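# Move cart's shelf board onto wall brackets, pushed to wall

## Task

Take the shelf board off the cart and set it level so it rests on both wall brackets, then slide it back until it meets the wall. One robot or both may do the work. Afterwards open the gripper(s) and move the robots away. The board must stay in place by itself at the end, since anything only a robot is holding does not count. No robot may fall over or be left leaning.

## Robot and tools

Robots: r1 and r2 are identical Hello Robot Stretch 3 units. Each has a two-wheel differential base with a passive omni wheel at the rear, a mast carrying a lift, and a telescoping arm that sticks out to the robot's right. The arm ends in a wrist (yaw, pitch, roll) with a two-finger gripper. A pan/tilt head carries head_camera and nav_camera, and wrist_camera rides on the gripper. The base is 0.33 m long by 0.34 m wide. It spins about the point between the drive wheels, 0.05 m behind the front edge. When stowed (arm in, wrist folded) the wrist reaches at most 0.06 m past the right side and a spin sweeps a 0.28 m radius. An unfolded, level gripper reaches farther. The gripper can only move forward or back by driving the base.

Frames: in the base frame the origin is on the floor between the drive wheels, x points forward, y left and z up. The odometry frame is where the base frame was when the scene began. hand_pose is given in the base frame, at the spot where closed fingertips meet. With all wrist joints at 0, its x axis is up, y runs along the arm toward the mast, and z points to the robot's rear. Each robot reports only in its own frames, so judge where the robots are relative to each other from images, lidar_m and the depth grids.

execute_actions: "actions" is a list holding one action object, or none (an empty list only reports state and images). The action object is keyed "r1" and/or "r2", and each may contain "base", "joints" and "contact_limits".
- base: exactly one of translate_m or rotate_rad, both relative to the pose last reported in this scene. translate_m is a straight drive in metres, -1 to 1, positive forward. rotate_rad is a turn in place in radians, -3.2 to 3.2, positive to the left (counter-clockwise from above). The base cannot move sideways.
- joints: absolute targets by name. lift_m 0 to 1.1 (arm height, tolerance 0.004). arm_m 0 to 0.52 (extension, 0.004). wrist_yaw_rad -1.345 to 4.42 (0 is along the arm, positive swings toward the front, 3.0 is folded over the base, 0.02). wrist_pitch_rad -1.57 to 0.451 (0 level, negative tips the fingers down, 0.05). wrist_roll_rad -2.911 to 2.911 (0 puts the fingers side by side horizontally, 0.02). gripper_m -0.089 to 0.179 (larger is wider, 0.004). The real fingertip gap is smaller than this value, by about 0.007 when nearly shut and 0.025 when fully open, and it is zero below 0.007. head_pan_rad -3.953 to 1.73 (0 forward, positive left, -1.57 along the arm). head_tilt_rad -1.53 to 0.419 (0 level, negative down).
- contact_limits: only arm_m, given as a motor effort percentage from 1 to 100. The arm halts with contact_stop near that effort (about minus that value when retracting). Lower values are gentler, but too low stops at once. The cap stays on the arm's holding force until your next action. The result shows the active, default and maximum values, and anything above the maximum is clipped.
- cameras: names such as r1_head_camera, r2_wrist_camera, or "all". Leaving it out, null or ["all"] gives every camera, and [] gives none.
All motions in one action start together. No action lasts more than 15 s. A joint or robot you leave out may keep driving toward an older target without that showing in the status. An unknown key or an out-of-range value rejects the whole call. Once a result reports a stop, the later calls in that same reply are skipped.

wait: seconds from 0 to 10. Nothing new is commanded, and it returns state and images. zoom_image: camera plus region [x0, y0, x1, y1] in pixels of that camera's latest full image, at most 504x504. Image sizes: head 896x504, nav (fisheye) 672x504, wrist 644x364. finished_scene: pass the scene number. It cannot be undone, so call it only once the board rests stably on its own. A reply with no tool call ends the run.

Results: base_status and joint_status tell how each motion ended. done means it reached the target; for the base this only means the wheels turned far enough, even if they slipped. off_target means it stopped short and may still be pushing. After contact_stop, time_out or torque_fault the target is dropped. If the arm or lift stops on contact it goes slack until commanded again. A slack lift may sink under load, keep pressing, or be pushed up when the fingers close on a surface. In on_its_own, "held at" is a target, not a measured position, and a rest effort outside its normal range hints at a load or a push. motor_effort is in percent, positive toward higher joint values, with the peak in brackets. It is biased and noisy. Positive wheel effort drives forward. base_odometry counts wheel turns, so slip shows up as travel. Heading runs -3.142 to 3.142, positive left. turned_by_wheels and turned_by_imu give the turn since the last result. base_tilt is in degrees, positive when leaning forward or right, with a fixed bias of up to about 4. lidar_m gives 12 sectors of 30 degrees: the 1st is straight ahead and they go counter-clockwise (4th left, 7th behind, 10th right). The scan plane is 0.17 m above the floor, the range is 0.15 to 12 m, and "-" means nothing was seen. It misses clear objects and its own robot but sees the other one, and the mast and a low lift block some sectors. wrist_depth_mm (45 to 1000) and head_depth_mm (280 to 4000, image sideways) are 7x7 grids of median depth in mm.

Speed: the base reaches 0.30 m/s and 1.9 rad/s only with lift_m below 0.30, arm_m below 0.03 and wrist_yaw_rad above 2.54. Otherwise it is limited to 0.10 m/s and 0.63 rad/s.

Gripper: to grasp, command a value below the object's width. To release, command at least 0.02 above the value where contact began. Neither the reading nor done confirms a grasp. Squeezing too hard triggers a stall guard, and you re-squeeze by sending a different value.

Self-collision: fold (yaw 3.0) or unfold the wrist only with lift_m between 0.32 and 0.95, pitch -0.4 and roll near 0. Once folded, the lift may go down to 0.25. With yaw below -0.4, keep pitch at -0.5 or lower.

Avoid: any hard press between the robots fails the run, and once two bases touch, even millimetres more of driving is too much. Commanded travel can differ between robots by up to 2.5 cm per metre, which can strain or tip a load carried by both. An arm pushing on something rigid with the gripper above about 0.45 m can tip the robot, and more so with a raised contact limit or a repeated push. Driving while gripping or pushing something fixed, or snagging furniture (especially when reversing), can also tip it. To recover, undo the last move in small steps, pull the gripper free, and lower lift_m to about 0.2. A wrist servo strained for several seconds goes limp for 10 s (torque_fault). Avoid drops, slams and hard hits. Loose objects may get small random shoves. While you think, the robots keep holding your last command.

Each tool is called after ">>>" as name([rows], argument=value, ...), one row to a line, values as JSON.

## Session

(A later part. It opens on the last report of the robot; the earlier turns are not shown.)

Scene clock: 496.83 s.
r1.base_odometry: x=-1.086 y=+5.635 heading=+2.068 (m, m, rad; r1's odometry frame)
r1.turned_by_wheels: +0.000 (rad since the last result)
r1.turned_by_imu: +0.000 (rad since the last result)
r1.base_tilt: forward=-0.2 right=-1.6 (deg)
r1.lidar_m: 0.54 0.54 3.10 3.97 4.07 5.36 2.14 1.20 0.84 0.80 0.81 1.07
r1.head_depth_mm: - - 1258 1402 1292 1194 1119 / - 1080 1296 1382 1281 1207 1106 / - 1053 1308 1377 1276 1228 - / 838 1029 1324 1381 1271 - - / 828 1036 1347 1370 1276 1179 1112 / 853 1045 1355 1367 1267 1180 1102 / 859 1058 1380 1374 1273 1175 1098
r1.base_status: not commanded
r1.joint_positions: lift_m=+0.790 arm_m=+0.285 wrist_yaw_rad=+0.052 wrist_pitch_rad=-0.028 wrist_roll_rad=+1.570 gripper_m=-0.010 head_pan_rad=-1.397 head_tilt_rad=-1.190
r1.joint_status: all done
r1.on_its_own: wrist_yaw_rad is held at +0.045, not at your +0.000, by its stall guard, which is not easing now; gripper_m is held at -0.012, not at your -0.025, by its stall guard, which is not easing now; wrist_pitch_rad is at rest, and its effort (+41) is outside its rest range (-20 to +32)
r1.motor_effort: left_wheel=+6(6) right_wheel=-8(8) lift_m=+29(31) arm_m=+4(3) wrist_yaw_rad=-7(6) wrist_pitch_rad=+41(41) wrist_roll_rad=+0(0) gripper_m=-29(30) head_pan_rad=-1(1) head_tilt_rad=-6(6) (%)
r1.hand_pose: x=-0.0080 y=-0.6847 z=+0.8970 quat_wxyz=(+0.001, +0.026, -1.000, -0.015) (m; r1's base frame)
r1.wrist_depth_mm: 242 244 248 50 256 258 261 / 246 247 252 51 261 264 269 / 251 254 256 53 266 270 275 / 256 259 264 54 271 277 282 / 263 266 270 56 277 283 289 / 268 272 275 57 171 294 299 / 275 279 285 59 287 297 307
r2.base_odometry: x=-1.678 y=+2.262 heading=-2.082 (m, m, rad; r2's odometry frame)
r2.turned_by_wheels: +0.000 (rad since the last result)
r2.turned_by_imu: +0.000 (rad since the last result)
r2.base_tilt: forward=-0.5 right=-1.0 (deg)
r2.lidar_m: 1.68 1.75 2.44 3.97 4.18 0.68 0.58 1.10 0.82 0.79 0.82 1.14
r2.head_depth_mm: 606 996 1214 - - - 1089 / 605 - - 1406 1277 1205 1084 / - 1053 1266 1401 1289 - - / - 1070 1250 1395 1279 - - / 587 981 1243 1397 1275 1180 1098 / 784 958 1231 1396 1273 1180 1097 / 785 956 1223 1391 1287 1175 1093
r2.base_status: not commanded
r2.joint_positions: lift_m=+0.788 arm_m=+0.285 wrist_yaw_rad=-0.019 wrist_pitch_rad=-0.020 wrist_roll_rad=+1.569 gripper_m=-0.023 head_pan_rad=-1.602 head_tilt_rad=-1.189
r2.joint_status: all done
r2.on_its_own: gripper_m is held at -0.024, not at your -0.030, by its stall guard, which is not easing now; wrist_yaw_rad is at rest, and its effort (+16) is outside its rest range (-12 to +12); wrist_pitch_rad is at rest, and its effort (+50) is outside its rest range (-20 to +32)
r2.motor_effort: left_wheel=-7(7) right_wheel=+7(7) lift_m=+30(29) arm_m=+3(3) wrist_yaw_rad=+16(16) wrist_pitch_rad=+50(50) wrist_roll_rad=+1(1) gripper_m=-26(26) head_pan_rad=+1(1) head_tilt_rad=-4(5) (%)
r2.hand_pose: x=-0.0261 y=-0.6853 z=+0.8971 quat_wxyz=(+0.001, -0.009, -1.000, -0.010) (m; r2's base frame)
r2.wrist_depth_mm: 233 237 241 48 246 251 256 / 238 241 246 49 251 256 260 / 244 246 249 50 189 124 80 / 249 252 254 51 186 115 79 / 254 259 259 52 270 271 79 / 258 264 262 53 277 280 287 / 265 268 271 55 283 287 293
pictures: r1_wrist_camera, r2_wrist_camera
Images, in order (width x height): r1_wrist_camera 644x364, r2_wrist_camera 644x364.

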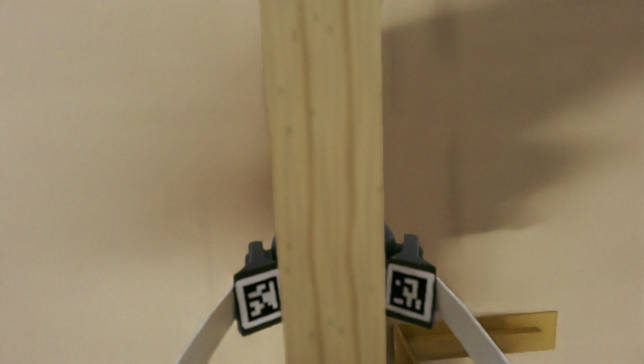

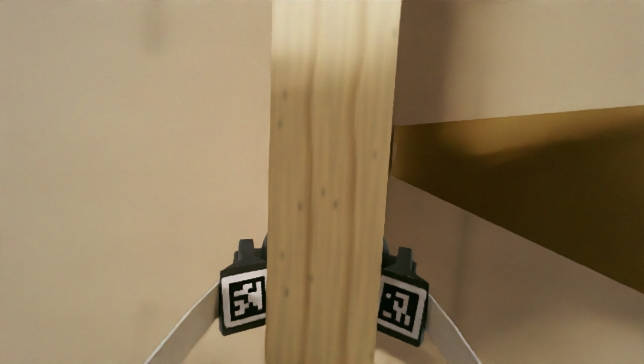

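>>> execute_actions([
  {"r1":{"joints":{"lift_m":0.775}},"r2":{"joints":{"lift_m":0.775}}},
], cameras=["r1_wrist_camera","r2_wrist_camera"])

Scene clock: 497.80 s.
r1.base_odometry: x=-1.086 y=+5.635 heading=+2.068 (m, m, rad; r1's odometry frame)
r1.turned_by_wheels: +0.000 (rad since the last result)
r1.turned_by_imu: +0.000 (rad since the last result)
r1.base_tilt: forward=-0.1 right=-1.6 (deg)
r1.lidar_m: 0.54 0.54 3.10 3.96 4.07 5.36 2.14 1.20 0.84 0.80 0.81 1.07
r1.head_depth_mm: - - 1283 1397 - - - / - 1086 1295 1378 1275 1210 1105 / 575 1088 1307 1391 1279 1222 - / 839 1022 1324 1363 1272 - - / 827 1037 1349 1373 1262 1184 1122 / 854 1044 1355 1366 1266 1178 1100 / 861 1057 1379 1363 1252 1173 1100
r1.base_status: not commanded
r1.joint_positions: lift_m=+0.775 arm_m=+0.285 wrist_yaw_rad=+0.052 wrist_pitch_rad=-0.028 wrist_roll_rad=+1.570 gripper_m=-0.010 head_pan_rad=-1.397 head_tilt_rad=-1.190
r1.joint_status: all done
r1.on_its_own: wrist_yaw_rad is held at +0.045, not at your +0.000, by its stall guard, which is not easing now; gripper_m is held at -0.012, not at your -0.025, by its stall guard, which is not easing now; wrist_pitch_rad is at rest, and its effort (+41) is outside its rest range (-20 to +32)
r1.motor_effort: left_wheel=+6(6) right_wheel=-8(7) lift_m=+30(27) arm_m=+2(3) wrist_yaw_rad=-7(7) wrist_pitch_rad=+41(41) wrist_roll_rad=+0(0) gripper_m=-29(29) head_pan_rad=-1(1) head_tilt_rad=-6(6) (%)
r1.hand_pose: x=-0.0080 y=-0.6847 z=+0.8820 quat_wxyz=(+0.001, +0.026, -1.000, -0.015) (m; r1's base frame)
r1.wrist_depth_mm: 241 243 247 50 254 259 263 / 244 248 250 52 262 261 268 / 251 253 258 53 268 272 273 / 254 260 264 54 273 279 281 / 261 268 269 56 281 285 288 / 269 271 273 57 173 293 298 / 277 278 286 59 289 302 304
r2.base_odometry: x=-1.678 y=+2.262 heading=-2.082 (m, m, rad; r2's odometry frame)
r2.turned_by_wheels: +0.000 (rad since the last result)
r2.turned_by_imu: +0.000 (rad since the last result)
r2.base_tilt: forward=-0.4 right=-1.0 (deg)
r2.lidar_m: 1.68 1.76 2.44 3.98 4.16 0.68 0.58 1.10 0.82 0.79 0.82 1.14
r2.head_depth_mm: 618 997 1244 - - - - / 614 - - 1400 1269 1200 1092 / - - 1265 1409 1281 - - / 611 - 1263 1409 1280 - - / 602 999 1253 1392 1276 1187 1101 / 787 959 1233 1398 1287 1179 1090 / 781 954 1216 1387 1283 1176 1090
r2.base_status: not commanded
r2.joint_positions: lift_m=+0.775 arm_m=+0.285 wrist_yaw_rad=-0.019 wrist_pitch_rad=-0.020 wrist_roll_rad=+1.569 gripper_m=-0.023 head_pan_rad=-1.602 head_tilt_rad=-1.189
r2.joint_status: all done
r2.on_its_own: gripper_m is held at -0.024, not at your -0.030, by its stall guard, which is not easing now; wrist_yaw_rad is at rest, and its effort (+16) is outside its rest range (-12 to +12); wrist_pitch_rad is at rest, and its effort (+50) is outside its rest range (-20 to +32)
r2.motor_effort: left_wheel=-7(7) right_wheel=+7(7) lift_m=+31(28) arm_m=+3(3) wrist_yaw_rad=+16(16) wrist_pitch_rad=+50(49) wrist_roll_rad=+1(1) gripper_m=-26(26) head_pan_rad=+2(1) head_tilt_rad=-5(4) (%)
r2.hand_pose: x=-0.0261 y=-0.6853 z=+0.8841 quat_wxyz=(+0.001, -0.009, -1.000, -0.010) (m; r2's base frame)
r2.wrist_depth_mm: 233 236 240 48 245 250 254 / 239 241 246 49 251 256 260 / 244 247 250 50 140 95 68 / 248 252 254 51 138 94 68 / 253 258 259 52 271 93 70 / 259 261 263 53 274 281 286 / 264 267 274 55 284 288 292
pictures: r1_wrist_camera, r2_wrist_camera
Images, in order (width x height): r1_wrist_camera 644x364, r2_wrist_camera 644x364.

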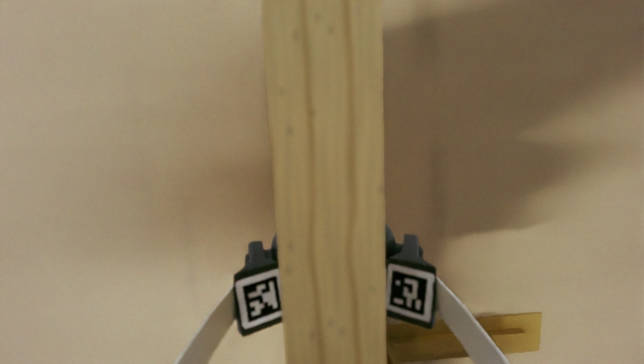

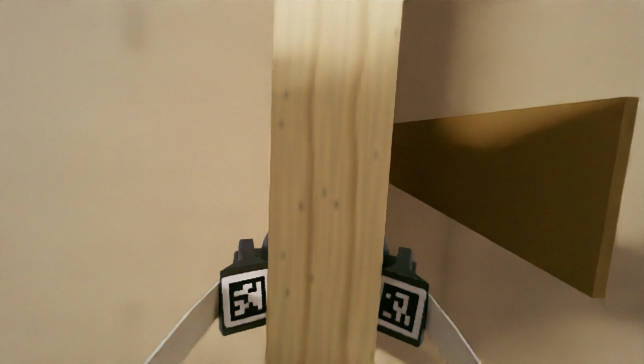

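>>> execute_actions([
  {"r1":{"joints":{"lift_m":0.76}},"r2":{"joints":{"lift_m":0.76}}},
], cameras=["r1_wrist_camera","r2_wrist_camera"])

Scene clock: 498.73 s.
r1.base_odometry: x=-1.086 y=+5.635 heading=+2.068 (m, m, rad; r1's odometry frame)
r1.turned_by_wheels: +0.000 (rad since the last result)
r1.turned_by_imu: +0.000 (rad since the last result)
r1.base_tilt: forward=-0.2 right=-1.6 (deg)
r1.lidar_m: 0.54 0.54 3.10 3.97 4.08 5.34 2.13 1.20 0.84 0.80 0.82 1.07
r1.head_depth_mm: - - 1291 - - - - / 597 - 1296 1395 1280 1210 1104 / 592 1087 1311 1381 1273 1221 - / 842 1029 1330 1381 1274 - - / 830 1040 1347 1366 1270 1182 1108 / 852 1052 1352 1374 1269 1180 1107 / 862 1057 1371 1369 1257 1180 1103
r1.base_status: not commanded
r1.joint_positions: lift_m=+0.760 arm_m=+0.285 wrist_yaw_rad=+0.052 wrist_pitch_rad=-0.028 wrist_roll_rad=+1.570 gripper_m=-0.010 head_pan_rad=-1.397 head_tilt_rad=-1.190
r1.joint_status: all done
r1.on_its_own: wrist_yaw_rad is held at +0.045, not at your +0.000, by its stall guard, which is not easing now; gripper_m is held at -0.012, not at your -0.025, by its stall guard, which is not easing now; wrist_pitch_rad is at rest, and its effort (+41) is outside its rest range (-20 to +32)
r1.motor_effort: left_wheel=+6(6) right_wheel=-8(8) lift_m=+29(29) arm_m=+3(3) wrist_yaw_rad=-6(7) wrist_pitch_rad=+41(41) wrist_roll_rad=+0(0) gripper_m=-29(30) head_pan_rad=-1(1) head_tilt_rad=-6(6) (%)
r1.hand_pose: x=-0.0080 y=-0.6847 z=+0.8670 quat_wxyz=(+0.001, +0.026, -1.000, -0.015) (m; r1's base frame)
r1.wrist_depth_mm: 239 243 248 50 257 257 263 / 245 248 252 52 260 264 267 / 251 254 259 53 267 271 273 / 257 259 267 54 270 280 282 / 264 265 270 56 278 286 289 / 267 273 275 57 172 294 297 / 275 279 289 59 290 299 305
r2.base_odometry: x=-1.678 y=+2.262 heading=-2.082 (m, m, rad; r2's odometry frame)
r2.turned_by_wheels: +0.000 (rad since the last result)
r2.turned_by_imu: +0.000 (rad since the last result)
r2.base_tilt: forward=-0.4 right=-1.0 (deg)
r2.lidar_m: 1.68 1.76 2.43 3.98 4.18 0.68 0.58 1.10 0.82 0.79 0.83 1.14
r2.head_depth_mm: 645 994 1237 1459 - - - / 643 - - 1375 1262 1203 1087 / 640 - 1276 1405 1287 - - / 623 - 1250 1388 1281 - - / 629 995 1247 1392 1274 1184 1096 / 788 965 1236 1400 1284 1180 1096 / 781 956 1221 1379 1275 1182 1097
r2.base_status: not commanded
r2.joint_positions: lift_m=+0.760 arm_m=+0.285 wrist_yaw_rad=-0.019 wrist_pitch_rad=-0.020 wrist_roll_rad=+1.569 gripper_m=-0.023 head_pan_rad=-1.602 head_tilt_rad=-1.189
r2.joint_status: all done
r2.on_its_own: gripper_m is held at -0.024, not at your -0.030, by its stall guard, which is not easing now; wrist_yaw_rad is at rest, and its effort (+15) is outside its rest range (-12 to +12); wrist_pitch_rad is at rest, and its effort (+49) is outside its rest range (-20 to +32)
r2.motor_effort: left_wheel=-7(7) right_wheel=+7(7) lift_m=+31(32) arm_m=+3(3) wrist_yaw_rad=+15(15) wrist_pitch_rad=+49(49) wrist_roll_rad=+1(1) gripper_m=-26(26) head_pan_rad=+1(2) head_tilt_rad=-5(4) (%)
r2.hand_pose: x=-0.0261 y=-0.6853 z=+0.8691 quat_wxyz=(+0.001, -0.009, -1.000, -0.010) (m; r2's base frame)
r2.wrist_depth_mm: 233 237 240 48 248 250 254 / 238 242 243 49 253 256 260 / 243 246 250 50 103 70 267 / 248 251 255 51 101 69 272 / 255 257 259 52 266 73 279 / 259 263 263 53 275 279 285 / 265 268 274 55 284 286 292
pictures: r1_wrist_camera, r2_wrist_camera
Images, in order (width x height): r1_wrist_camera 644x364, r2_wrist_camera 644x364.

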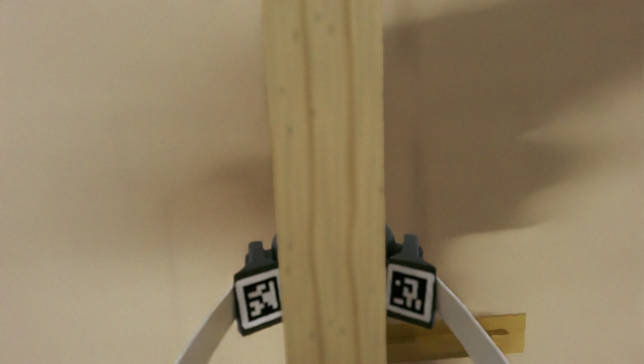

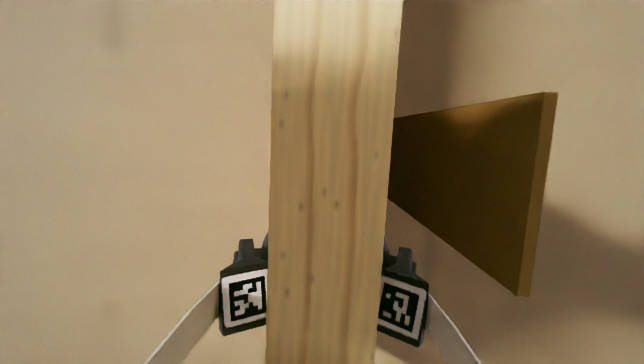

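>>> execute_actions([
  {"r1":{"joints":{"lift_m":0.74}},"r2":{"joints":{"lift_m":0.74}}},
], cameras=["r1_wrist_camera","r2_wrist_camera"])

Scene clock: 499.80 s.
r1.base_odometry: x=-1.086 y=+5.635 heading=+2.068 (m, m, rad; r1's odometry frame)
r1.turned_by_wheels: +0.000 (rad since the last result)
r1.turned_by_imu: +0.000 (rad since the last result)
r1.base_tilt: forward=-0.1 right=-1.6 (deg)
r1.lidar_m: 0.54 0.54 3.08 3.97 4.08 5.38 2.13 1.20 0.84 0.80 0.82 1.07
r1.head_depth_mm: 633 - - - - - - / 618 - 1306 1378 1280 1206 1110 / 615 1119 1312 1377 1272 1229 - / 625 1029 1331 1384 1274 - - / 632 1039 1353 1375 1273 1183 1112 / 855 1047 1347 1371 1272 1182 1110 / 856 1050 1373 1364 1268 1177 1099
r1.base_status: not commanded
r1.joint_positions: lift_m=+0.740 arm_m=+0.285 wrist_yaw_rad=+0.053 wrist_pitch_rad=-0.006 wrist_roll_rad=+1.570 gripper_m=-0.010 head_pan_rad=-1.397 head_tilt_rad=-1.190
r1.joint_status: all done
r1.on_its_own: wrist_yaw_rad is held at +0.045, not at your +0.000, by its stall guard, which is not easing now; gripper_m is held at -0.012, not at your -0.025, by its stall guard, which is not easing now; wrist_pitch_rad is at rest, and its effort (+33) is outside its rest range (-20 to +32)
r1.motor_effort: left_wheel=+6(6) right_wheel=-7(8) lift_m=+29(34) arm_m=+2(3) wrist_yaw_rad=-8(8) wrist_pitch_rad=+33(41) wrist_roll_rad=+0(0) gripper_m=-29(29) head_pan_rad=-1(1) head_tilt_rad=-6(6) (%)
r1.hand_pose: x=-0.0077 y=-0.6854 z=+0.8527 quat_wxyz=(+0.001, +0.027, -1.000, -0.003) (m; r1's base frame)
r1.wrist_depth_mm: 242 246 246 50 252 256 258 / 248 252 252 51 257 261 264 / 255 256 259 53 264 266 270 / 259 262 264 54 273 273 277 / 266 269 269 56 275 280 283 / 273 276 277 57 170 288 293 / 281 284 288 59 288 296 299
r2.base_odometry: x=-1.678 y=+2.262 heading=-2.082 (m, m, rad; r2's odometry frame)
r2.turned_by_wheels: +0.000 (rad since the last result)
r2.turned_by_imu: +0.000 (rad since the last result)
r2.base_tilt: forward=-0.4 right=-1.1 (deg)
r2.lidar_m: 1.68 1.75 2.44 3.99 4.17 0.68 0.58 1.10 0.81 0.79 0.82 1.14
r2.head_depth_mm: 652 993 1277 1430 - - - / 650 957 - - 1294 1215 - / 649 - 1318 1399 1283 - - / 644 - 1259 1391 1273 - - / 644 998 1241 1384 1280 1178 1099 / 790 966 1236 1392 1277 1182 1102 / 781 954 1221 1395 1270 1182 1096
r2.base_status: not commanded
r2.joint_positions: lift_m=+0.740 arm_m=+0.285 wrist_yaw_rad=-0.018 wrist_pitch_rad=+0.004 wrist_roll_rad=+1.569 gripper_m=-0.023 head_pan_rad=-1.602 head_tilt_rad=-1.189
r2.joint_status: all done
r2.on_its_own: gripper_m is held at -0.024, not at your -0.030, by its stall guard, which is not easing now; wrist_yaw_rad is at rest, and its effort (+15) is outside its rest range (-12 to +12); wrist_pitch_rad is at rest, and its effort (+38) is outside its rest range (-20 to +32)
r2.motor_effort: left_wheel=-7(7) right_wheel=+7(7) lift_m=+28(32) arm_m=+3(3) wrist_yaw_rad=+15(15) wrist_pitch_rad=+38(50) wrist_roll_rad=+0(0) gripper_m=-26(26) head_pan_rad=+1(1) head_tilt_rad=-4(3) (%)
r2.hand_pose: x=-0.0261 y=-0.6860 z=+0.8553 quat_wxyz=(+0.001, -0.009, -1.000, +0.001) (m; r2's base frame)
r2.wrist_depth_mm: 238 239 241 48 244 247 249 / 242 243 246 49 249 252 255 / 247 250 251 50 65 256 259 / 252 255 256 51 65 264 265 / 257 260 260 52 70 269 272 / 263 265 265 53 62 275 278 / 269 271 275 55 280 281 283
pictures: r1_wrist_camera, r2_wrist_camera
Images, in order (width x height): r1_wrist_camera 644x364, r2_wrist_camera 644x364.

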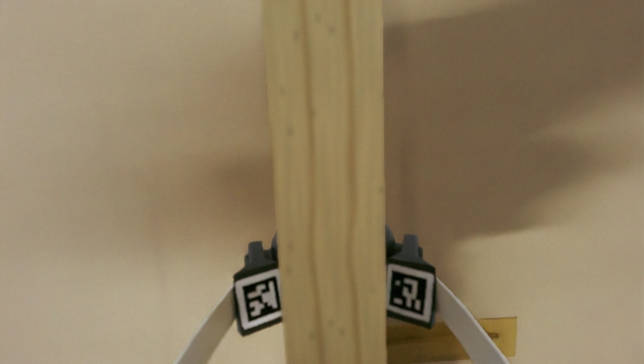

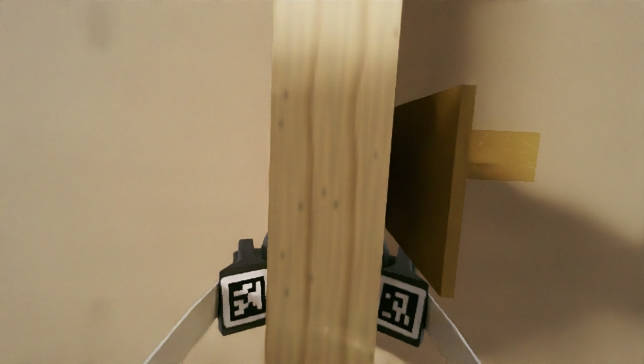

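>>> execute_actions([
  {"r1":{"joints":{"lift_m":0.732,"wrist_pitch_rad":0.0}},"r2":{"joints":{"lift_m":0.73,"wrist_pitch_rad":0.0}}},
], cameras=[])

>>> execute_actions([
  {"r1":{"joints":{"gripper_m":0.08}},"r2":{"joints":{"gripper_m":0.08}}},
], cameras=["r1_wrist_camera","r2_wrist_camera","r1_nav_camera"])

Scene clock: 509.23 s.
r1.base_odometry: x=-1.086 y=+5.635 heading=+2.068 (m, m, rad; r1's odometry frame)
r1.turned_by_wheels: +0.000 (rad since the last result)
r1.turned_by_imu: +0.001 (rad since the last result)
r1.base_tilt: forward=-0.1 right=-1.7 (deg)
r1.lidar_m: 0.54 0.54 3.11 3.97 4.08 5.38 2.14 1.20 0.84 0.79 0.81 1.07
r1.head_depth_mm: 642 - - - - - - / 627 - 1292 1386 1279 1207 - / 623 - 1318 1384 1280 1220 - / 634 1032 1330 1381 1281 - - / 631 1039 1341 1378 1268 1187 1116 / 627 1047 1349 1363 1259 1182 1106 / 858 1056 1376 1366 1259 1178 1102
r1.base_status: not commanded
r1.joint_positions: lift_m=+0.732 arm_m=+0.285 wrist_yaw_rad=+0.054 wrist_pitch_rad=-0.022 wrist_roll_rad=+1.571 gripper_m=-0.010 head_pan_rad=-1.397 head_tilt_rad=-1.190
r1.joint_status: all done
r1.on_its_own: wrist_yaw_rad is held at +0.045, not at your +0.000, by its stall guard, which is not easing now; gripper_m is held at -0.012, not at your -0.025, by its stall guard, which is not easing now
r1.motor_effort: left_wheel=+6(6) right_wheel=-7(7) lift_m=+26(26) arm_m=+2(3) wrist_yaw_rad=-8(7) wrist_pitch_rad=+9(31) wrist_roll_rad=+0(1) gripper_m=-24(29) head_pan_rad=-1(2) head_tilt_rad=-6(5) (%)
r1.hand_pose: x=-0.0077 y=-0.6850 z=+0.8408 quat_wxyz=(+0.001, +0.027, -1.000, -0.011) (m; r1's base frame)
r1.wrist_depth_mm: 240 244 245 49 251 256 260 / 247 248 252 51 261 262 265 / 252 255 259 52 266 269 275 / 257 261 264 53 270 277 280 / 264 270 269 55 275 281 286 / 269 276 276 56 285 289 294 / 279 281 286 58 286 298 305
r2.base_odometry: x=-1.678 y=+2.262 heading=-2.082 (m, m, rad; r2's odometry frame)
r2.turned_by_wheels: +0.000 (rad since the last result)
r2.turned_by_imu: +0.001 (rad since the last result)
r2.base_tilt: forward=-0.5 right=-1.0 (deg)
r2.lidar_m: 1.68 1.75 2.44 3.99 4.18 0.68 0.58 1.10 0.81 0.79 0.82 1.14
r2.head_depth_mm: 650 999 1285 1432 - - - / 644 959 - - 1266 - - / 657 - 1316 1394 1288 - - / 642 - 1260 1407 1277 - - / 638 967 1247 1394 1280 1181 1092 / 785 960 1229 1387 1276 1179 1098 / 783 957 1221 1389 1274 1171 1093
r2.base_status: not commanded
r2.joint_positions: lift_m=+0.730 arm_m=+0.285 wrist_yaw_rad=-0.017 wrist_pitch_rad=-0.006 wrist_roll_rad=+1.569 gripper_m=-0.023 head_pan_rad=-1.602 head_tilt_rad=-1.189
r2.joint_status: all done
r2.on_its_own: gripper_m is held at -0.024, not at your -0.030, by its stall guard, which is not easing now; wrist_yaw_rad is at rest, and its effort (+14) is outside its rest range (-12 to +12)
r2.motor_effort: left_wheel=-6(7) right_wheel=+7(7) lift_m=+23(27) arm_m=+2(3) wrist_yaw_rad=+14(15) wrist_pitch_rad=+2(38) wrist_roll_rad=+0(1) gripper_m=-21(25) head_pan_rad=+2(1) head_tilt_rad=-4(4) (%)
r2.hand_pose: x=-0.0258 y=-0.6858 z=+0.8431 quat_wxyz=(+0.001, -0.009, -1.000, -0.003) (m; r2's base frame)
r2.wrist_depth_mm: 237 238 239 47 246 247 250 / 242 243 243 48 248 251 256 / 248 249 250 49 249 258 263 / 253 254 255 50 79 265 267 / 259 260 261 52 265 271 272 / 264 266 53 53 273 276 279 / 269 272 274 54 281 282 284
pictures: none
No camera images: the call's "cameras" was empty. Leave "cameras" out to get every camera's image.

Scene clock: 510.77 s.
r1.base_odometry: x=-1.086 y=+5.635 heading=+2.068 (m, m, rad; r1's odometry frame)
r1.turned_by_wheels: +0.000 (rad since the last result)
r1.turned_by_imu: +0.000 (rad since the last result)
r1.base_tilt: forward=-0.1 right=-1.7 (deg)
r1.lidar_m: 0.54 0.54 3.11 3.97 4.07 5.40 2.13 1.20 0.84 0.80 0.81 1.07
r1.head_depth_mm: 763 - - - - - - / 633 - 1303 1385 1285 1205 - / 623 - 1306 1390 1283 1227 - / 630 1032 1327 1386 1277 - - / 635 1035 1345 1381 1270 1179 1109 / 632 1044 1360 1368 1261 1182 1103 / 631 1053 1375 1370 1253 1174 1101
r1.base_status: not commanded
r1.joint_positions: lift_m=+0.732 arm_m=+0.285 wrist_yaw_rad=+0.048 wrist_pitch_rad=-0.023 wrist_roll_rad=+1.571 gripper_m=+0.080 head_pan_rad=-1.397 head_tilt_rad=-1.190
r1.joint_status: all done
r1.on_its_own: wrist_yaw_rad is held at +0.045, not at your +0.000, by its stall guard, which is not easing now
r1.motor_effort: left_wheel=+2(6) right_wheel=-2(6) lift_m=+26(26) arm_m=+2(3) wrist_yaw_rad=-2(8) wrist_pitch_rad=+9(15) wrist_roll_rad=-1(0) gripper_m=+0(91) head_pan_rad=-2(1) head_tilt_rad=-6(5) (%)
r1.hand_pose: x=-0.0092 y=-0.6850 z=+0.8406 quat_wxyz=(+0.001, +0.024, -1.000, -0.012) (m; r1's base frame)
r1.wrist_depth_mm: 244 242 248 49 253 256 260 / 246 250 252 51 259 263 266 / 254 256 260 52 265 269 272 / 260 260 265 53 269 275 277 / 264 266 271 55 55 281 287 / 271 270 282 56 57 291 294 / 277 277 284 58 284 299 301
r2.base_odometry: x=-1.678 y=+2.262 heading=-2.082 (m, m, rad; r2's odometry frame)
r2.turned_by_wheels: +0.000 (rad since the last result)
r2.turned_by_imu: +0.001 (rad since the last result)
r2.base_tilt: forward=-0.4 right=-1.1 (deg)
r2.lidar_m: 1.68 1.76 2.44 3.99 4.19 0.68 0.58 1.10 0.81 0.79 0.82 1.15
r2.head_depth_mm: 653 995 1298 1429 - - - / 652 959 - - 1273 - - / 659 - 1325 1401 1282 - - / 654 - 1261 1390 1279 - - / 644 967 1241 1397 1282 1170 1093 / 786 961 1241 1387 1280 1188 1096 / 783 952 1225 1379 1275 1174 1088
r2.base_status: not commanded
r2.joint_positions: lift_m=+0.730 arm_m=+0.285 wrist_yaw_rad=-0.003 wrist_pitch_rad=-0.023 wrist_roll_rad=+1.569 gripper_m=+0.080 head_pan_rad=-1.602 head_tilt_rad=-1.189
r2.joint_status: all done
r2.motor_effort: left_wheel=-1(7) right_wheel=+1(7) lift_m=+26(27) arm_m=+2(2) wrist_yaw_rad=+2(15) wrist_pitch_rad=+11(15) wrist_roll_rad=+0(0) gripper_m=+1(88) head_pan_rad=+1(1) head_tilt_rad=-4(3) (%)
r2.hand_pose: x=-0.0220 y=-0.6853 z=+0.8384 quat_wxyz=(+0.001, -0.001, -1.000, -0.012) (m; r2's base frame)
r2.wrist_depth_mm: 232 235 239 46 244 247 250 / 237 241 242 47 251 253 257 / 243 247 249 48 249 260 264 / 249 251 253 49 262 266 271 / 254 256 261 51 268 275 280 / 260 262 268 52 - 282 287 / 268 272 274 54 287 289 293
pictures: r1_nav_camera (sideways: a quarter turn counterclockwise sets it upright), r1_wrist_camera, r2_wrist_camera
Images, in order (width x height): r1_nav_camera 672x504, r1_wrist_camera 644x364, r2_wrist_camera 644x364.

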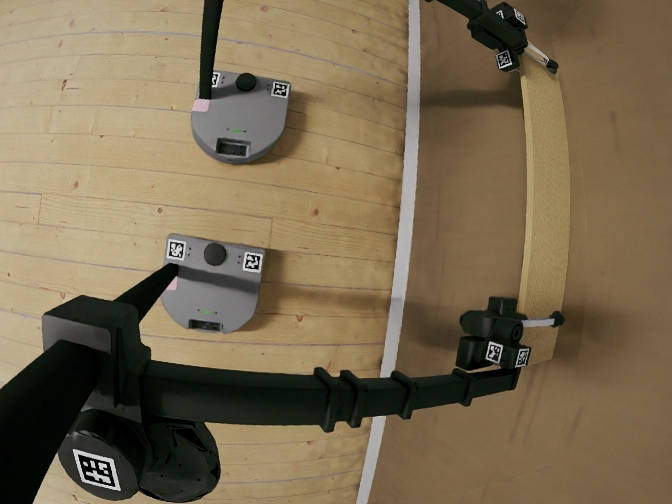

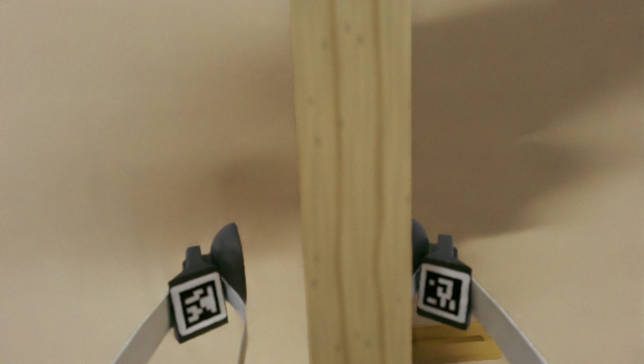

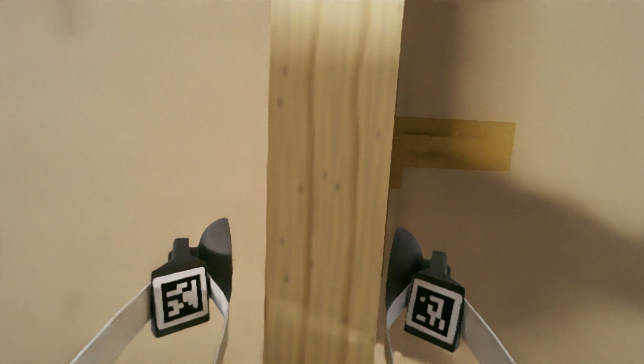

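>>> execute_actions([
  {"r1":{"joints":{"lift_m":0.712}},"r2":{"joints":{"lift_m":0.72}}},
], cameras=["r1_wrist_camera","r2_wrist_camera"])

>>> execute_actions([
  {"r1":{"joints":{"arm_m":0.12}},"r2":{"joints":{"arm_m":0.12}}},
], cameras=["r1_wrist_camera","r2_wrist_camera","r1_nav_camera"])

>>> execute_actions([
  {"r1":{"joints":{"gripper_m":0.0}},"r2":{"joints":{"gripper_m":0.0}}},
], cameras=[])

>>> execute_actions([
  {"r1":{"joints":{"arm_m":0.26},"contact_limits":{"arm_m":12}},"r2":{"joints":{"arm_m":0.26},"contact_limits":{"arm_m":12}}},
], cameras=["r1_wrist_camera","r2_wrist_camera","r1_nav_camera","r2_nav_camera"])

Scene clock: 512.07 s.
r1.base_odometry: x=-1.086 y=+5.635 heading=+2.068 (m, m, rad; r1's odometry frame)
r1.turned_by_wheels: +0.000 (rad since the last result)
r1.turned_by_imu: +0.000 (rad since the last result)
r1.base_tilt: forward=-0.2 right=-1.6 (deg)
r1.lidar_m: 0.54 0.54 3.09 3.97 4.07 5.34 2.14 1.20 0.84 0.80 0.81 1.07
r1.head_depth_mm: 769 - - - - - - / 627 - 1339 1384 1276 1219 - / 623 - 1320 1385 1286 1223 - / 629 1029 1330 1384 1275 - - / 636 1039 1349 1377 1264 1180 1111 / 634 1042 1358 1368 1269 1182 1098 / 631 1059 1364 1358 1258 1178 1100
r1.base_status: not commanded
r1.joint_positions: lift_m=+0.712 arm_m=+0.285 wrist_yaw_rad=+0.047 wrist_pitch_rad=-0.011 wrist_roll_rad=+1.571 gripper_m=+0.080 head_pan_rad=-1.397 head_tilt_rad=-1.190
r1.joint_status: all done
r1.on_its_own: wrist_yaw_rad is held at +0.045, not at your +0.000, by its stall guard, which is not easing now
r1.motor_effort: left_wheel=+2(2) right_wheel=-2(2) lift_m=+21(22) arm_m=+3(2) wrist_yaw_rad=-2(2) wrist_pitch_rad=+4(9) wrist_roll_rad=+0(1) gripper_m=-1(0) head_pan_rad=-1(1) head_tilt_rad=-5(6) (%)
r1.hand_pose: x=-0.0092 y=-0.6854 z=+0.8240 quat_wxyz=(+0.000, +0.024, -1.000, -0.006) (m; r1's base frame)
r1.wrist_depth_mm: 243 244 49 251 251 255 257 / 249 251 50 254 259 261 263 / 254 257 51 260 264 267 272 / 260 262 52 267 270 275 277 / 267 268 54 275 277 281 283 / 271 274 55 279 284 287 292 / 278 282 57 282 285 295 293
r2.base_odometry: x=-1.678 y=+2.262 heading=-2.082 (m, m, rad; r2's odometry frame)
r2.turned_by_wheels: +0.000 (rad since the last result)
r2.turned_by_imu: +0.000 (rad since the last result)
r2.base_tilt: forward=-0.4 right=-1.1 (deg)
r2.lidar_m: 1.68 1.75 2.44 3.99 4.17 0.68 0.58 1.10 0.81 0.79 0.82 1.14
r2.head_depth_mm: 654 999 1288 1413 - - - / 652 963 - - - - - / 654 - 1315 1396 1284 - - / 646 - 1289 1392 1285 - - / 645 967 1244 1400 1276 1186 1095 / 787 959 1232 1397 1278 1183 1100 / 787 953 1220 1397 1266 1179 1091
r2.base_status: not commanded
r2.joint_positions: lift_m=+0.720 arm_m=+0.285 wrist_yaw_rad=-0.003 wrist_pitch_rad=-0.023 wrist_roll_rad=+1.569 gripper_m=+0.080 head_pan_rad=-1.602 head_tilt_rad=-1.189
r2.joint_status: all done
r2.motor_effort: left_wheel=-1(1) right_wheel=+1(1) lift_m=+25(25) arm_m=+2(2) wrist_yaw_rad=+2(2) wrist_pitch_rad=+11(11) wrist_roll_rad=+0(1) gripper_m=+1(1) head_pan_rad=+1(2) head_tilt_rad=-4(3) (%)
r2.hand_pose: x=-0.0220 y=-0.6854 z=+0.8287 quat_wxyz=(+0.001, -0.001, -1.000, -0.012) (m; r2's base frame)
r2.wrist_depth_mm: 231 234 45 46 244 248 252 / 238 240 47 47 249 253 258 / 243 246 48 48 254 260 263 / 249 251 49 50 263 268 271 / 254 258 50 59 269 274 277 / 262 263 52 271 - 281 286 / 268 274 53 277 286 290 294
pictures: r1_wrist_camera, r2_wrist_camera
Images, in order (width x height): r1_wrist_camera 644x364, r2_wrist_camera 644x364.

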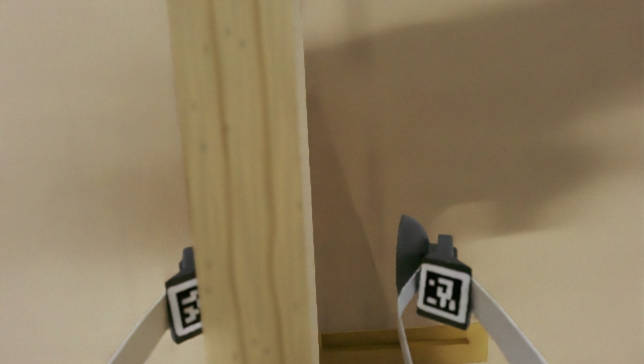

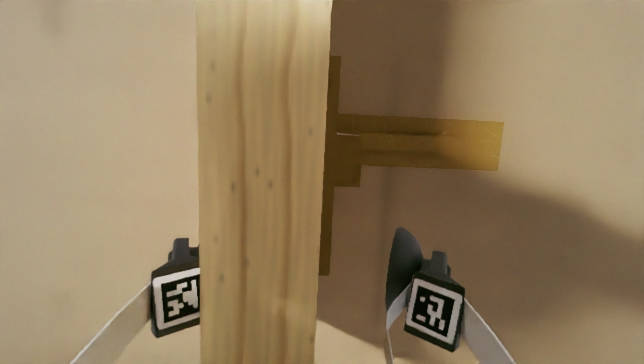

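Scene clock: 514.53 s.
r1.base_odometry: x=-1.086 y=+5.635 heading=+2.068 (m, m, rad; r1's odometry frame)
r1.turned_by_wheels: +0.000 (rad since the last result)
r1.turned_by_imu: +0.001 (rad since the last result)
r1.base_tilt: forward=-0.1 right=-1.8 (deg)
r1.lidar_m: 0.54 0.54 3.10 3.96 4.06 5.35 2.14 1.20 0.84 0.80 0.82 1.07
r1.head_depth_mm: 782 1010 1186 - - - - / 635 1012 - 1348 1279 1213 - / 627 1014 - 1345 1289 1225 - / 629 1027 1327 1383 1281 - - / 636 1035 1338 1370 1271 1186 1110 / 632 1048 1359 1365 1265 1176 1103 / 630 1057 1373 1367 1269 1178 1101
r1.base_status: not commanded
r1.joint_positions: lift_m=+0.712 arm_m=+0.120 wrist_yaw_rad=+0.046 wrist_pitch_rad=-0.017 wrist_roll_rad=+1.571 gripper_m=+0.080 head_pan_rad=-1.397 head_tilt_rad=-1.190
r1.joint_status: all done
r1.on_its_own: wrist_yaw_rad is held at +0.045, not at your +0.000, by its stall guard, which is not easing now
r1.motor_effort: left_wheel=+2(2) right_wheel=-2(1) lift_m=+22(22) arm_m=-2(4) wrist_yaw_rad=-2(2) wrist_pitch_rad=+6(7) wrist_roll_rad=+0(0) gripper_m=+0(1) head_pan_rad=+0(2) head_tilt_rad=-6(6) (%)
r1.hand_pose: x=-0.0095 y=-0.5209 z=+0.8224 quat_wxyz=(+0.001, +0.023, -1.000, -0.009) (m; r1's base frame)
r1.wrist_depth_mm: 390 398 398 398 406 413 415 / 396 402 409 413 417 418 427 / 405 409 416 425 428 432 433 / 423 425 426 428 434 446 451 / 421 432 436 436 443 451 455 / 431 439 450 443 457 466 469 / 447 455 457 461 464 483 483
r2.base_odometry: x=-1.678 y=+2.262 heading=-2.082 (m, m, rad; r2's odometry frame)
r2.turned_by_wheels: +0.000 (rad since the last result)
r2.turned_by_imu: +0.001 (rad since the last result)
r2.base_tilt: forward=-0.5 right=-1.0 (deg)
r2.lidar_m: 1.68 1.75 2.45 3.98 4.15 0.68 0.58 1.10 0.81 0.79 0.82 1.14
r2.head_depth_mm: 653 997 1301 1410 - - - / 650 992 1182 - - - - / 649 984 1157 1352 1294 - - / 646 973 - 1363 1276 - - / 644 967 1203 1396 1278 1180 1094 / 788 961 1238 1386 1270 1183 1099 / 788 954 1224 1382 1275 1175 1093
r2.base_status: not commanded
r2.joint_positions: lift_m=+0.720 arm_m=+0.120 wrist_yaw_rad=-0.001 wrist_pitch_rad=-0.022 wrist_roll_rad=+1.570 gripper_m=+0.080 head_pan_rad=-1.602 head_tilt_rad=-1.189
r2.joint_status: all done
r2.motor_effort: left_wheel=-2(1) right_wheel=+1(1) lift_m=+25(25) arm_m=-3(4) wrist_yaw_rad=+1(2) wrist_pitch_rad=+11(11) wrist_roll_rad=+0(1) gripper_m=+1(1) head_pan_rad=+2(2) head_tilt_rad=-4(3) (%)
r2.hand_pose: x=-0.0217 y=-0.5209 z=+0.8288 quat_wxyz=(+0.001, -0.001, -1.000, -0.011) (m; r2's base frame)
r2.wrist_depth_mm: 382 385 390 397 400 406 408 / 389 396 402 401 411 417 419 / 397 403 408 407 416 426 435 / 411 414 416 423 431 435 444 / 418 422 430 437 439 446 454 / 426 431 441 441 - 457 467 / 440 449 453 456 466 476 482
pictures: r1_nav_camera (sideways: a quarter turn counterclockwise sets it upright), r1_wrist_camera, r2_wrist_camera
Images, in order (width x height): r1_nav_camera 672x504, r1_wrist_camera 644x364, r2_wrist_camera 644x364.

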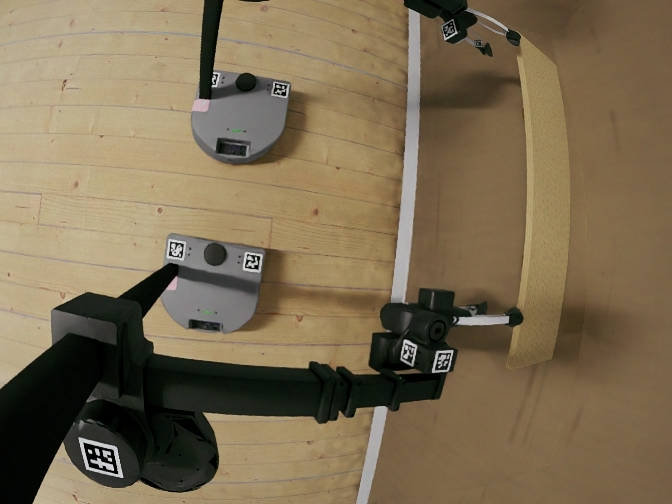

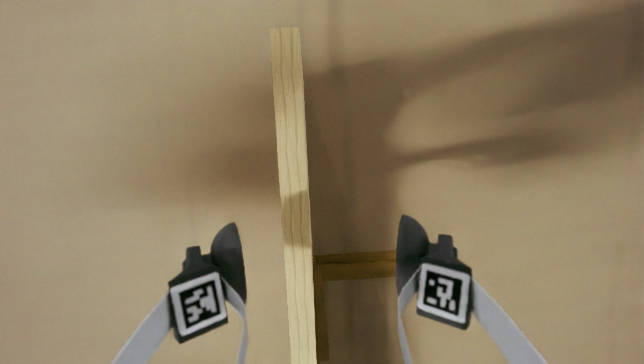

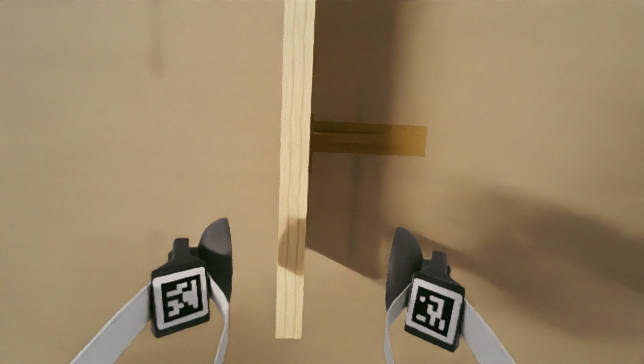

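Scene clock: 515.83 s.
r1.base_odometry: x=-1.086 y=+5.635 heading=+2.068 (m, m, rad; r1's odometry frame)
r1.turned_by_wheels: +0.000 (rad since the last result)
r1.turned_by_imu: +0.000 (rad since the last result)
r1.base_tilt: forward=-0.1 right=-1.7 (deg)
r1.lidar_m: 0.54 0.54 3.10 3.96 4.07 5.35 2.14 1.20 0.84 0.79 0.81 1.07
r1.head_depth_mm: 781 1003 1181 - - - - / 634 1011 - 1347 1278 1215 - / 630 1027 - 1351 1269 1222 - / 627 1027 1324 1376 1273 - - / 635 1043 1344 1370 1273 1182 1119 / 632 1043 1349 1369 1268 1180 1107 / 629 1055 1361 1364 1266 1177 1099
r1.base_status: not commanded
r1.joint_positions: lift_m=+0.712 arm_m=+0.120 wrist_yaw_rad=+0.046 wrist_pitch_rad=-0.017 wrist_roll_rad=+1.571 gripper_m=+0.000 head_pan_rad=-1.397 head_tilt_rad=-1.190
r1.joint_status: all done
r1.on_its_own: wrist_yaw_rad is held at +0.045, not at your +0.000, by its stall guard, which is not easing now
r1.motor_effort: left_wheel=+2(1) right_wheel=-1(1) lift_m=+22(22) arm_m=-3(2) wrist_yaw_rad=-1(1) wrist_pitch_rad=+7(7) wrist_roll_rad=+0(0) gripper_m=-3(94) head_pan_rad=-1(1) head_tilt_rad=-6(6) (%)
r1.hand_pose: x=-0.0095 y=-0.5209 z=+0.8224 quat_wxyz=(+0.001, +0.023, -1.000, -0.009) (m; r1's base frame)
r1.wrist_depth_mm: 389 394 398 401 403 412 416 / 401 402 405 409 417 416 422 / 404 411 420 420 425 426 440 / 416 427 433 432 437 445 446 / 426 428 432 442 447 455 452 / 431 441 442 - 455 466 472 / 446 452 459 453 471 472 479
r2.base_odometry: x=-1.678 y=+2.262 heading=-2.082 (m, m, rad; r2's odometry frame)
r2.turned_by_wheels: +0.000 (rad since the last result)
r2.turned_by_imu: +0.000 (rad since the last result)
r2.base_tilt: forward=-0.4 right=-1.1 (deg)
r2.lidar_m: 1.68 1.76 2.44 3.97 4.17 0.68 0.58 1.10 0.81 0.79 0.82 1.14
r2.head_depth_mm: 654 996 1289 1412 - - - / 651 987 1183 - - - - / 649 987 1172 1362 1287 - - / 646 977 - 1363 1286 - - / 645 970 1195 1394 1278 1178 1092 / 785 961 1238 1386 1275 1180 1097 / 784 955 1226 1386 1275 1176 1092
r2.base_status: not commanded
r2.joint_positions: lift_m=+0.720 arm_m=+0.120 wrist_yaw_rad=-0.001 wrist_pitch_rad=-0.022 wrist_roll_rad=+1.570 gripper_m=+0.000 head_pan_rad=-1.602 head_tilt_rad=-1.189
r2.joint_status: all done
r2.motor_effort: left_wheel=-1(1) right_wheel=+1(1) lift_m=+24(24) arm_m=-3(3) wrist_yaw_rad=+1(0) wrist_pitch_rad=+11(11) wrist_roll_rad=+0(0) gripper_m=-2(89) head_pan_rad=+1(1) head_tilt_rad=-4(4) (%)
r2.hand_pose: x=-0.0217 y=-0.5209 z=+0.8288 quat_wxyz=(+0.001, -0.001, -1.000, -0.011) (m; r2's base frame)
r2.wrist_depth_mm: 381 383 391 394 403 405 410 / 388 395 397 403 411 417 419 / 397 404 404 406 419 424 431 / 407 415 416 423 431 436 443 / 416 425 430 433 443 447 454 / 429 433 436 - 460 456 467 / 441 444 451 463 466 473 477
pictures: none
No camera images: the call's "cameras" was empty. Leave "cameras" out to get every camera's image.

Scene clock: 518.07 s.
r1.base_odometry: x=-1.086 y=+5.635 heading=+2.068 (m, m, rad; r1's odometry frame)
r1.turned_by_wheels: +0.000 (rad since the last result)
r1.turned_by_imu: -0.005 (rad since the last result)
r1.base_tilt: forward=-0.1 right=-1.6 (deg)
r1.lidar_m: 0.54 0.54 3.09 3.97 4.04 5.32 2.13 1.21 0.84 0.80 0.81 1.07
r1.head_depth_mm: 808 975 - - - - - / 643 979 - 1385 1285 1216 - / 631 982 - 1382 1274 1225 - / 638 1024 1333 1379 1270 - - / 636 1036 1331 1378 1266 1188 1114 / 853 1048 1350 1369 1271 1176 1104 / 861 1059 1375 1372 1258 1178 1102
r1.base_status: not commanded
r1.joint_positions: lift_m=+0.712 arm_m=+0.180 wrist_yaw_rad=+0.054 wrist_pitch_rad=-0.010 wrist_roll_rad=+1.571 gripper_m=+0.000 head_pan_rad=-1.397 head_tilt_rad=-1.190
r1.joint_status: arm_m contact_stop (moved +0.059 of +0.140)
r1.on_its_own: wrist_yaw_rad is held at +0.045, not at your +0.000, by its stall guard, which is not easing now; arm_m is slack since a contact_stop, until your next command for it (your +0.260 is given up)
r1.motor_effort: left_wheel=+2(19) right_wheel=-1(2) lift_m=+22(22) arm_m=+0(13) wrist_yaw_rad=-7(11) wrist_pitch_rad=+4(9) wrist_roll_rad=-1(1) gripper_m=-3(4) head_pan_rad=-1(1) head_tilt_rad=-6(5) (%)
r1.contact_limits: arm_m 12 (drawing in: default 17, maximum 28; extending or still: default 23, maximum 38)
r1.hand_pose: x=-0.0077 y=-0.5803 z=+0.8242 quat_wxyz=(+0.000, +0.027, -1.000, -0.005) (m; r1's base frame)
r1.wrist_depth_mm: 340 341 347 348 353 357 359 / 345 349 351 356 360 364 366 / 352 359 358 359 369 371 374 / 365 366 375 367 379 379 384 / 371 374 375 379 383 390 391 / 380 382 386 - 395 399 405 / 389 391 390 397 408 409 415
r2.base_odometry: x=-1.678 y=+2.262 heading=-2.082 (m, m, rad; r2's odometry frame)
r2.turned_by_wheels: +0.000 (rad since the last result)
r2.turned_by_imu: -0.007 (rad since the last result)
r2.base_tilt: forward=-0.4 right=-1.1 (deg)
r2.lidar_m: 1.68 1.75 2.42 3.99 4.17 5.75 0.58 1.10 0.82 0.79 0.82 1.14
r2.head_depth_mm: 664 1001 1294 1421 - - - / 665 991 - - - - - / 662 954 - 1396 1280 - - / 648 949 - 1392 1281 - - / 646 968 1301 1390 1287 1186 1099 / 788 958 1228 1389 1272 1176 1094 / 781 953 1222 1387 1281 1177 1093
r2.base_status: not commanded
r2.joint_positions: lift_m=+0.720 arm_m=+0.173 wrist_yaw_rad=+0.009 wrist_pitch_rad=-0.013 wrist_roll_rad=+1.570 gripper_m=+0.000 head_pan_rad=-1.602 head_tilt_rad=-1.189
r2.joint_status: arm_m contact_stop (moved +0.052 of +0.140)
r2.on_its_own: arm_m is slack since a contact_stop, until your next command for it (your +0.260 is given up)
r2.motor_effort: left_wheel=+2(9) right_wheel=-2(6) lift_m=+24(24) arm_m=+0(11) wrist_yaw_rad=-8(8) wrist_pitch_rad=+6(11) wrist_roll_rad=+0(0) gripper_m=-2(2) head_pan_rad=+1(1) head_tilt_rad=-5(5) (%)
r2.contact_limits: arm_m 12 (drawing in: default 20, maximum 33; extending or still: default 27, maximum 45)
r2.hand_pose: x=-0.0192 y=-0.5734 z=+0.8312 quat_wxyz=(+0.001, +0.004, -1.000, -0.007) (m; r2's base frame)
r2.wrist_depth_mm: 335 337 343 342 351 356 358 / 344 343 351 349 357 360 368 / 350 356 358 189 363 372 374 / 361 362 366 369 377 384 385 / 370 373 377 379 384 391 395 / 382 382 385 - 392 400 411 / 386 391 398 401 413 416 420
pictures: r1_nav_camera (sideways: a quarter turn counterclockwise sets it upright), r1_wrist_camera, r2_nav_camera (sideways: a quarter turn counterclockwise sets it upright), r2_wrist_camera
Images, in order (width x height): r1_nav_camera 672x504, r1_wrist_camera 644x364, r2_nav_camera 672x504, r2_wrist_camera 644x364.

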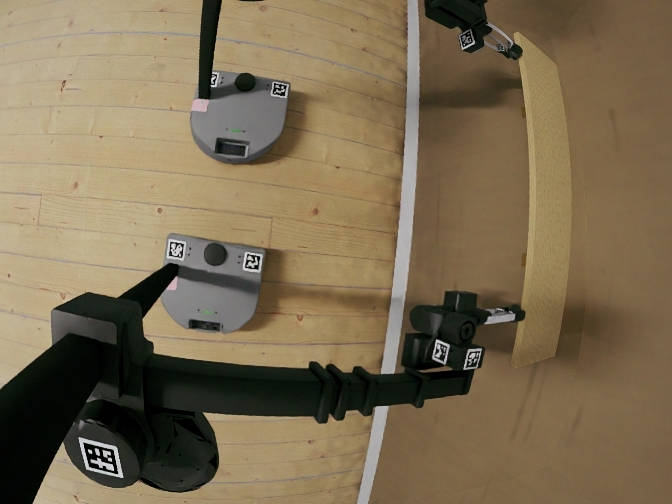

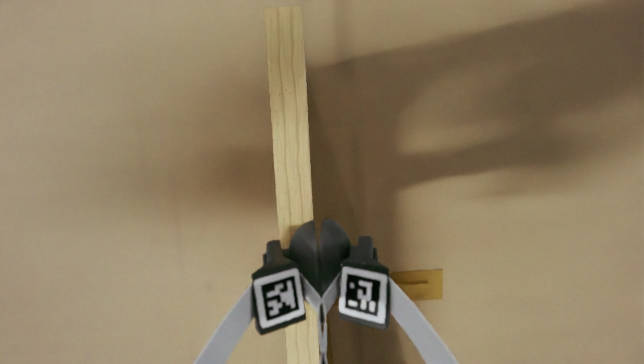

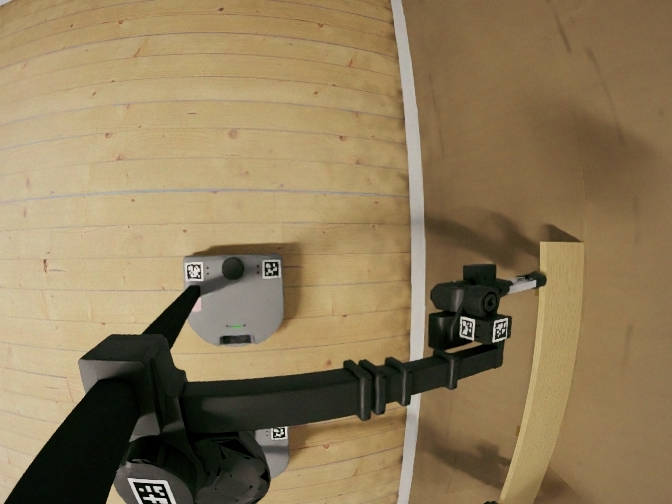

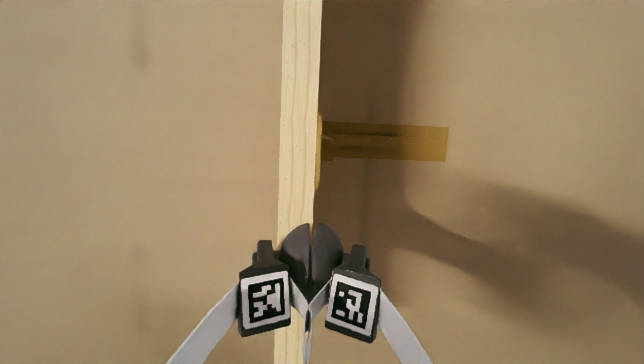

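>>> execute_actions([
  {"r1":{"joints":{"arm_m":0.02}},"r2":{"joints":{"arm_m":0.02}}},
], cameras=["r1_nav_camera","r2_nav_camera","r1_wrist_camera"])

Scene clock: 521.33 s.
r1.base_odometry: x=-1.086 y=+5.635 heading=+2.068 (m, m, rad; r1's odometry frame)
r1.turned_by_wheels: +0.000 (rad since the last result)
r1.turned_by_imu: +0.001 (rad since the last result)
r1.base_tilt: forward=-0.1 right=-1.7 (deg)
r1.lidar_m: 0.54 0.54 3.07 3.97 4.07 5.31 2.14 1.21 0.84 0.80 0.81 1.07
r1.head_depth_mm: 806 1007 1289 1424 - - - / 643 1015 1300 - - 1215 - / 643 989 1311 - 1252 1217 - / 638 1027 1320 1358 1278 - - / 637 1042 1338 1378 1271 1194 1105 / 852 1038 1354 1374 1263 1181 1104 / 860 1056 1375 1366 1262 1168 1098
r1.base_status: not commanded
r1.joint_positions: lift_m=+0.712 arm_m=+0.020 wrist_yaw_rad=+0.046 wrist_pitch_rad=-0.017 wrist_roll_rad=+1.571 gripper_m=+0.000 head_pan_rad=-1.397 head_tilt_rad=-1.190
r1.joint_status: all done
r1.on_its_own: wrist_yaw_rad is held at +0.045, not at your +0.000, by its stall guard, which is not easing now
r1.motor_effort: left_wheel=+1(2) right_wheel=-2(2) lift_m=+22(22) arm_m=-3(3) wrist_yaw_rad=-1(8) wrist_pitch_rad=+6(7) wrist_roll_rad=+0(1) gripper_m=-4(4) head_pan_rad=-2(1) head_tilt_rad=-6(6) (%)
r1.hand_pose: x=-0.0095 y=-0.4209 z=+0.8223 quat_wxyz=(+0.001, +0.023, -1.000, -0.009) (m; r1's base frame)
r1.wrist_depth_mm: 478 487 490 501 501 503 513 / 489 493 506 509 508 522 524 / 506 511 515 517 535 535 532 / 513 523 528 536 531 540 543 / 526 527 533 539 537 547 564 / 531 531 548 - 553 567 576 / 548 549 564 562 571 577 577
r2.base_odometry: x=-1.678 y=+2.262 heading=-2.082 (m, m, rad; r2's odometry frame)
r2.turned_by_wheels: +0.000 (rad since the last result)
r2.turned_by_imu: +0.001 (rad since the last result)
r2.base_tilt: forward=-0.4 right=-1.1 (deg)
r2.lidar_m: 1.68 1.76 2.42 3.99 4.15 5.76 0.58 1.11 0.82 0.79 0.82 1.13
r2.head_depth_mm: 664 1003 1300 1421 - - - / 663 992 1284 1445 - - - / 661 985 1273 - - - - / 647 969 1254 - 1256 - - / 646 969 1242 1392 1279 1181 1100 / 785 959 1232 1394 1282 1184 1097 / 782 950 1220 1394 1282 1177 1094
r2.base_status: not commanded
r2.joint_positions: lift_m=+0.720 arm_m=+0.020 wrist_yaw_rad=+0.001 wrist_pitch_rad=-0.017 wrist_roll_rad=+1.570 gripper_m=+0.000 head_pan_rad=-1.602 head_tilt_rad=-1.189
r2.joint_status: all done
r2.motor_effort: left_wheel=+0(2) right_wheel=-1(2) lift_m=+25(24) arm_m=-3(4) wrist_yaw_rad=-1(8) wrist_pitch_rad=+8(8) wrist_roll_rad=+0(0) gripper_m=-2(2) head_pan_rad=+1(2) head_tilt_rad=-4(4) (%)
r2.hand_pose: x=-0.0210 y=-0.4211 z=+0.8301 quat_wxyz=(+0.001, +0.001, -1.000, -0.009) (m; r2's base frame)
r2.wrist_depth_mm: 472 481 491 488 490 500 502 / 480 486 493 503 508 510 521 / 493 501 510 508 517 525 531 / 505 508 517 527 531 535 542 / 521 529 534 537 540 550 556 / 532 532 543 - 558 571 584 / 547 547 556 574 569 580 593
pictures: r1_nav_camera (sideways: a quarter turn counterclockwise sets it upright), r1_wrist_camera, r2_nav_camera (sideways: a quarter turn counterclockwise sets it upright)
Images, in order (width x height): r1_nav_camera 672x504, r1_wrist_camera 644x364, r2_nav_camera 672x504.

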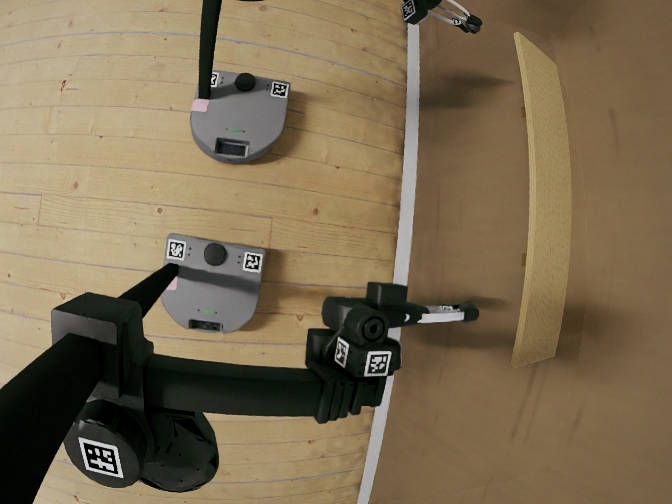

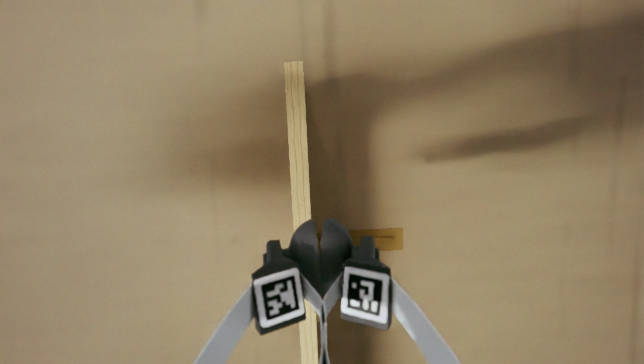

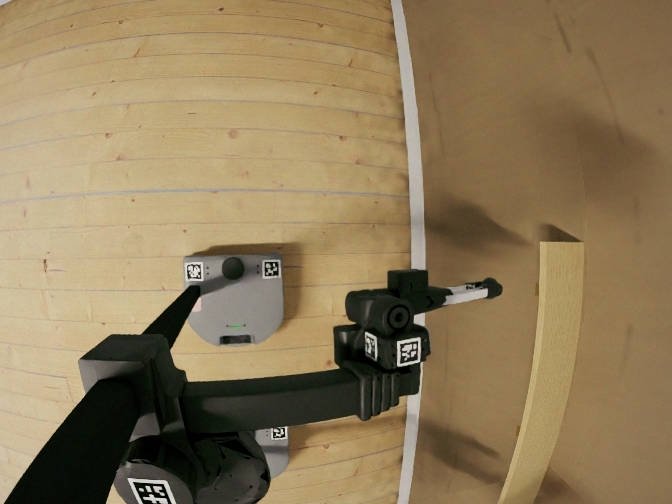

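>>> finished_scene(scene=1)

The scene is finished: the task was done.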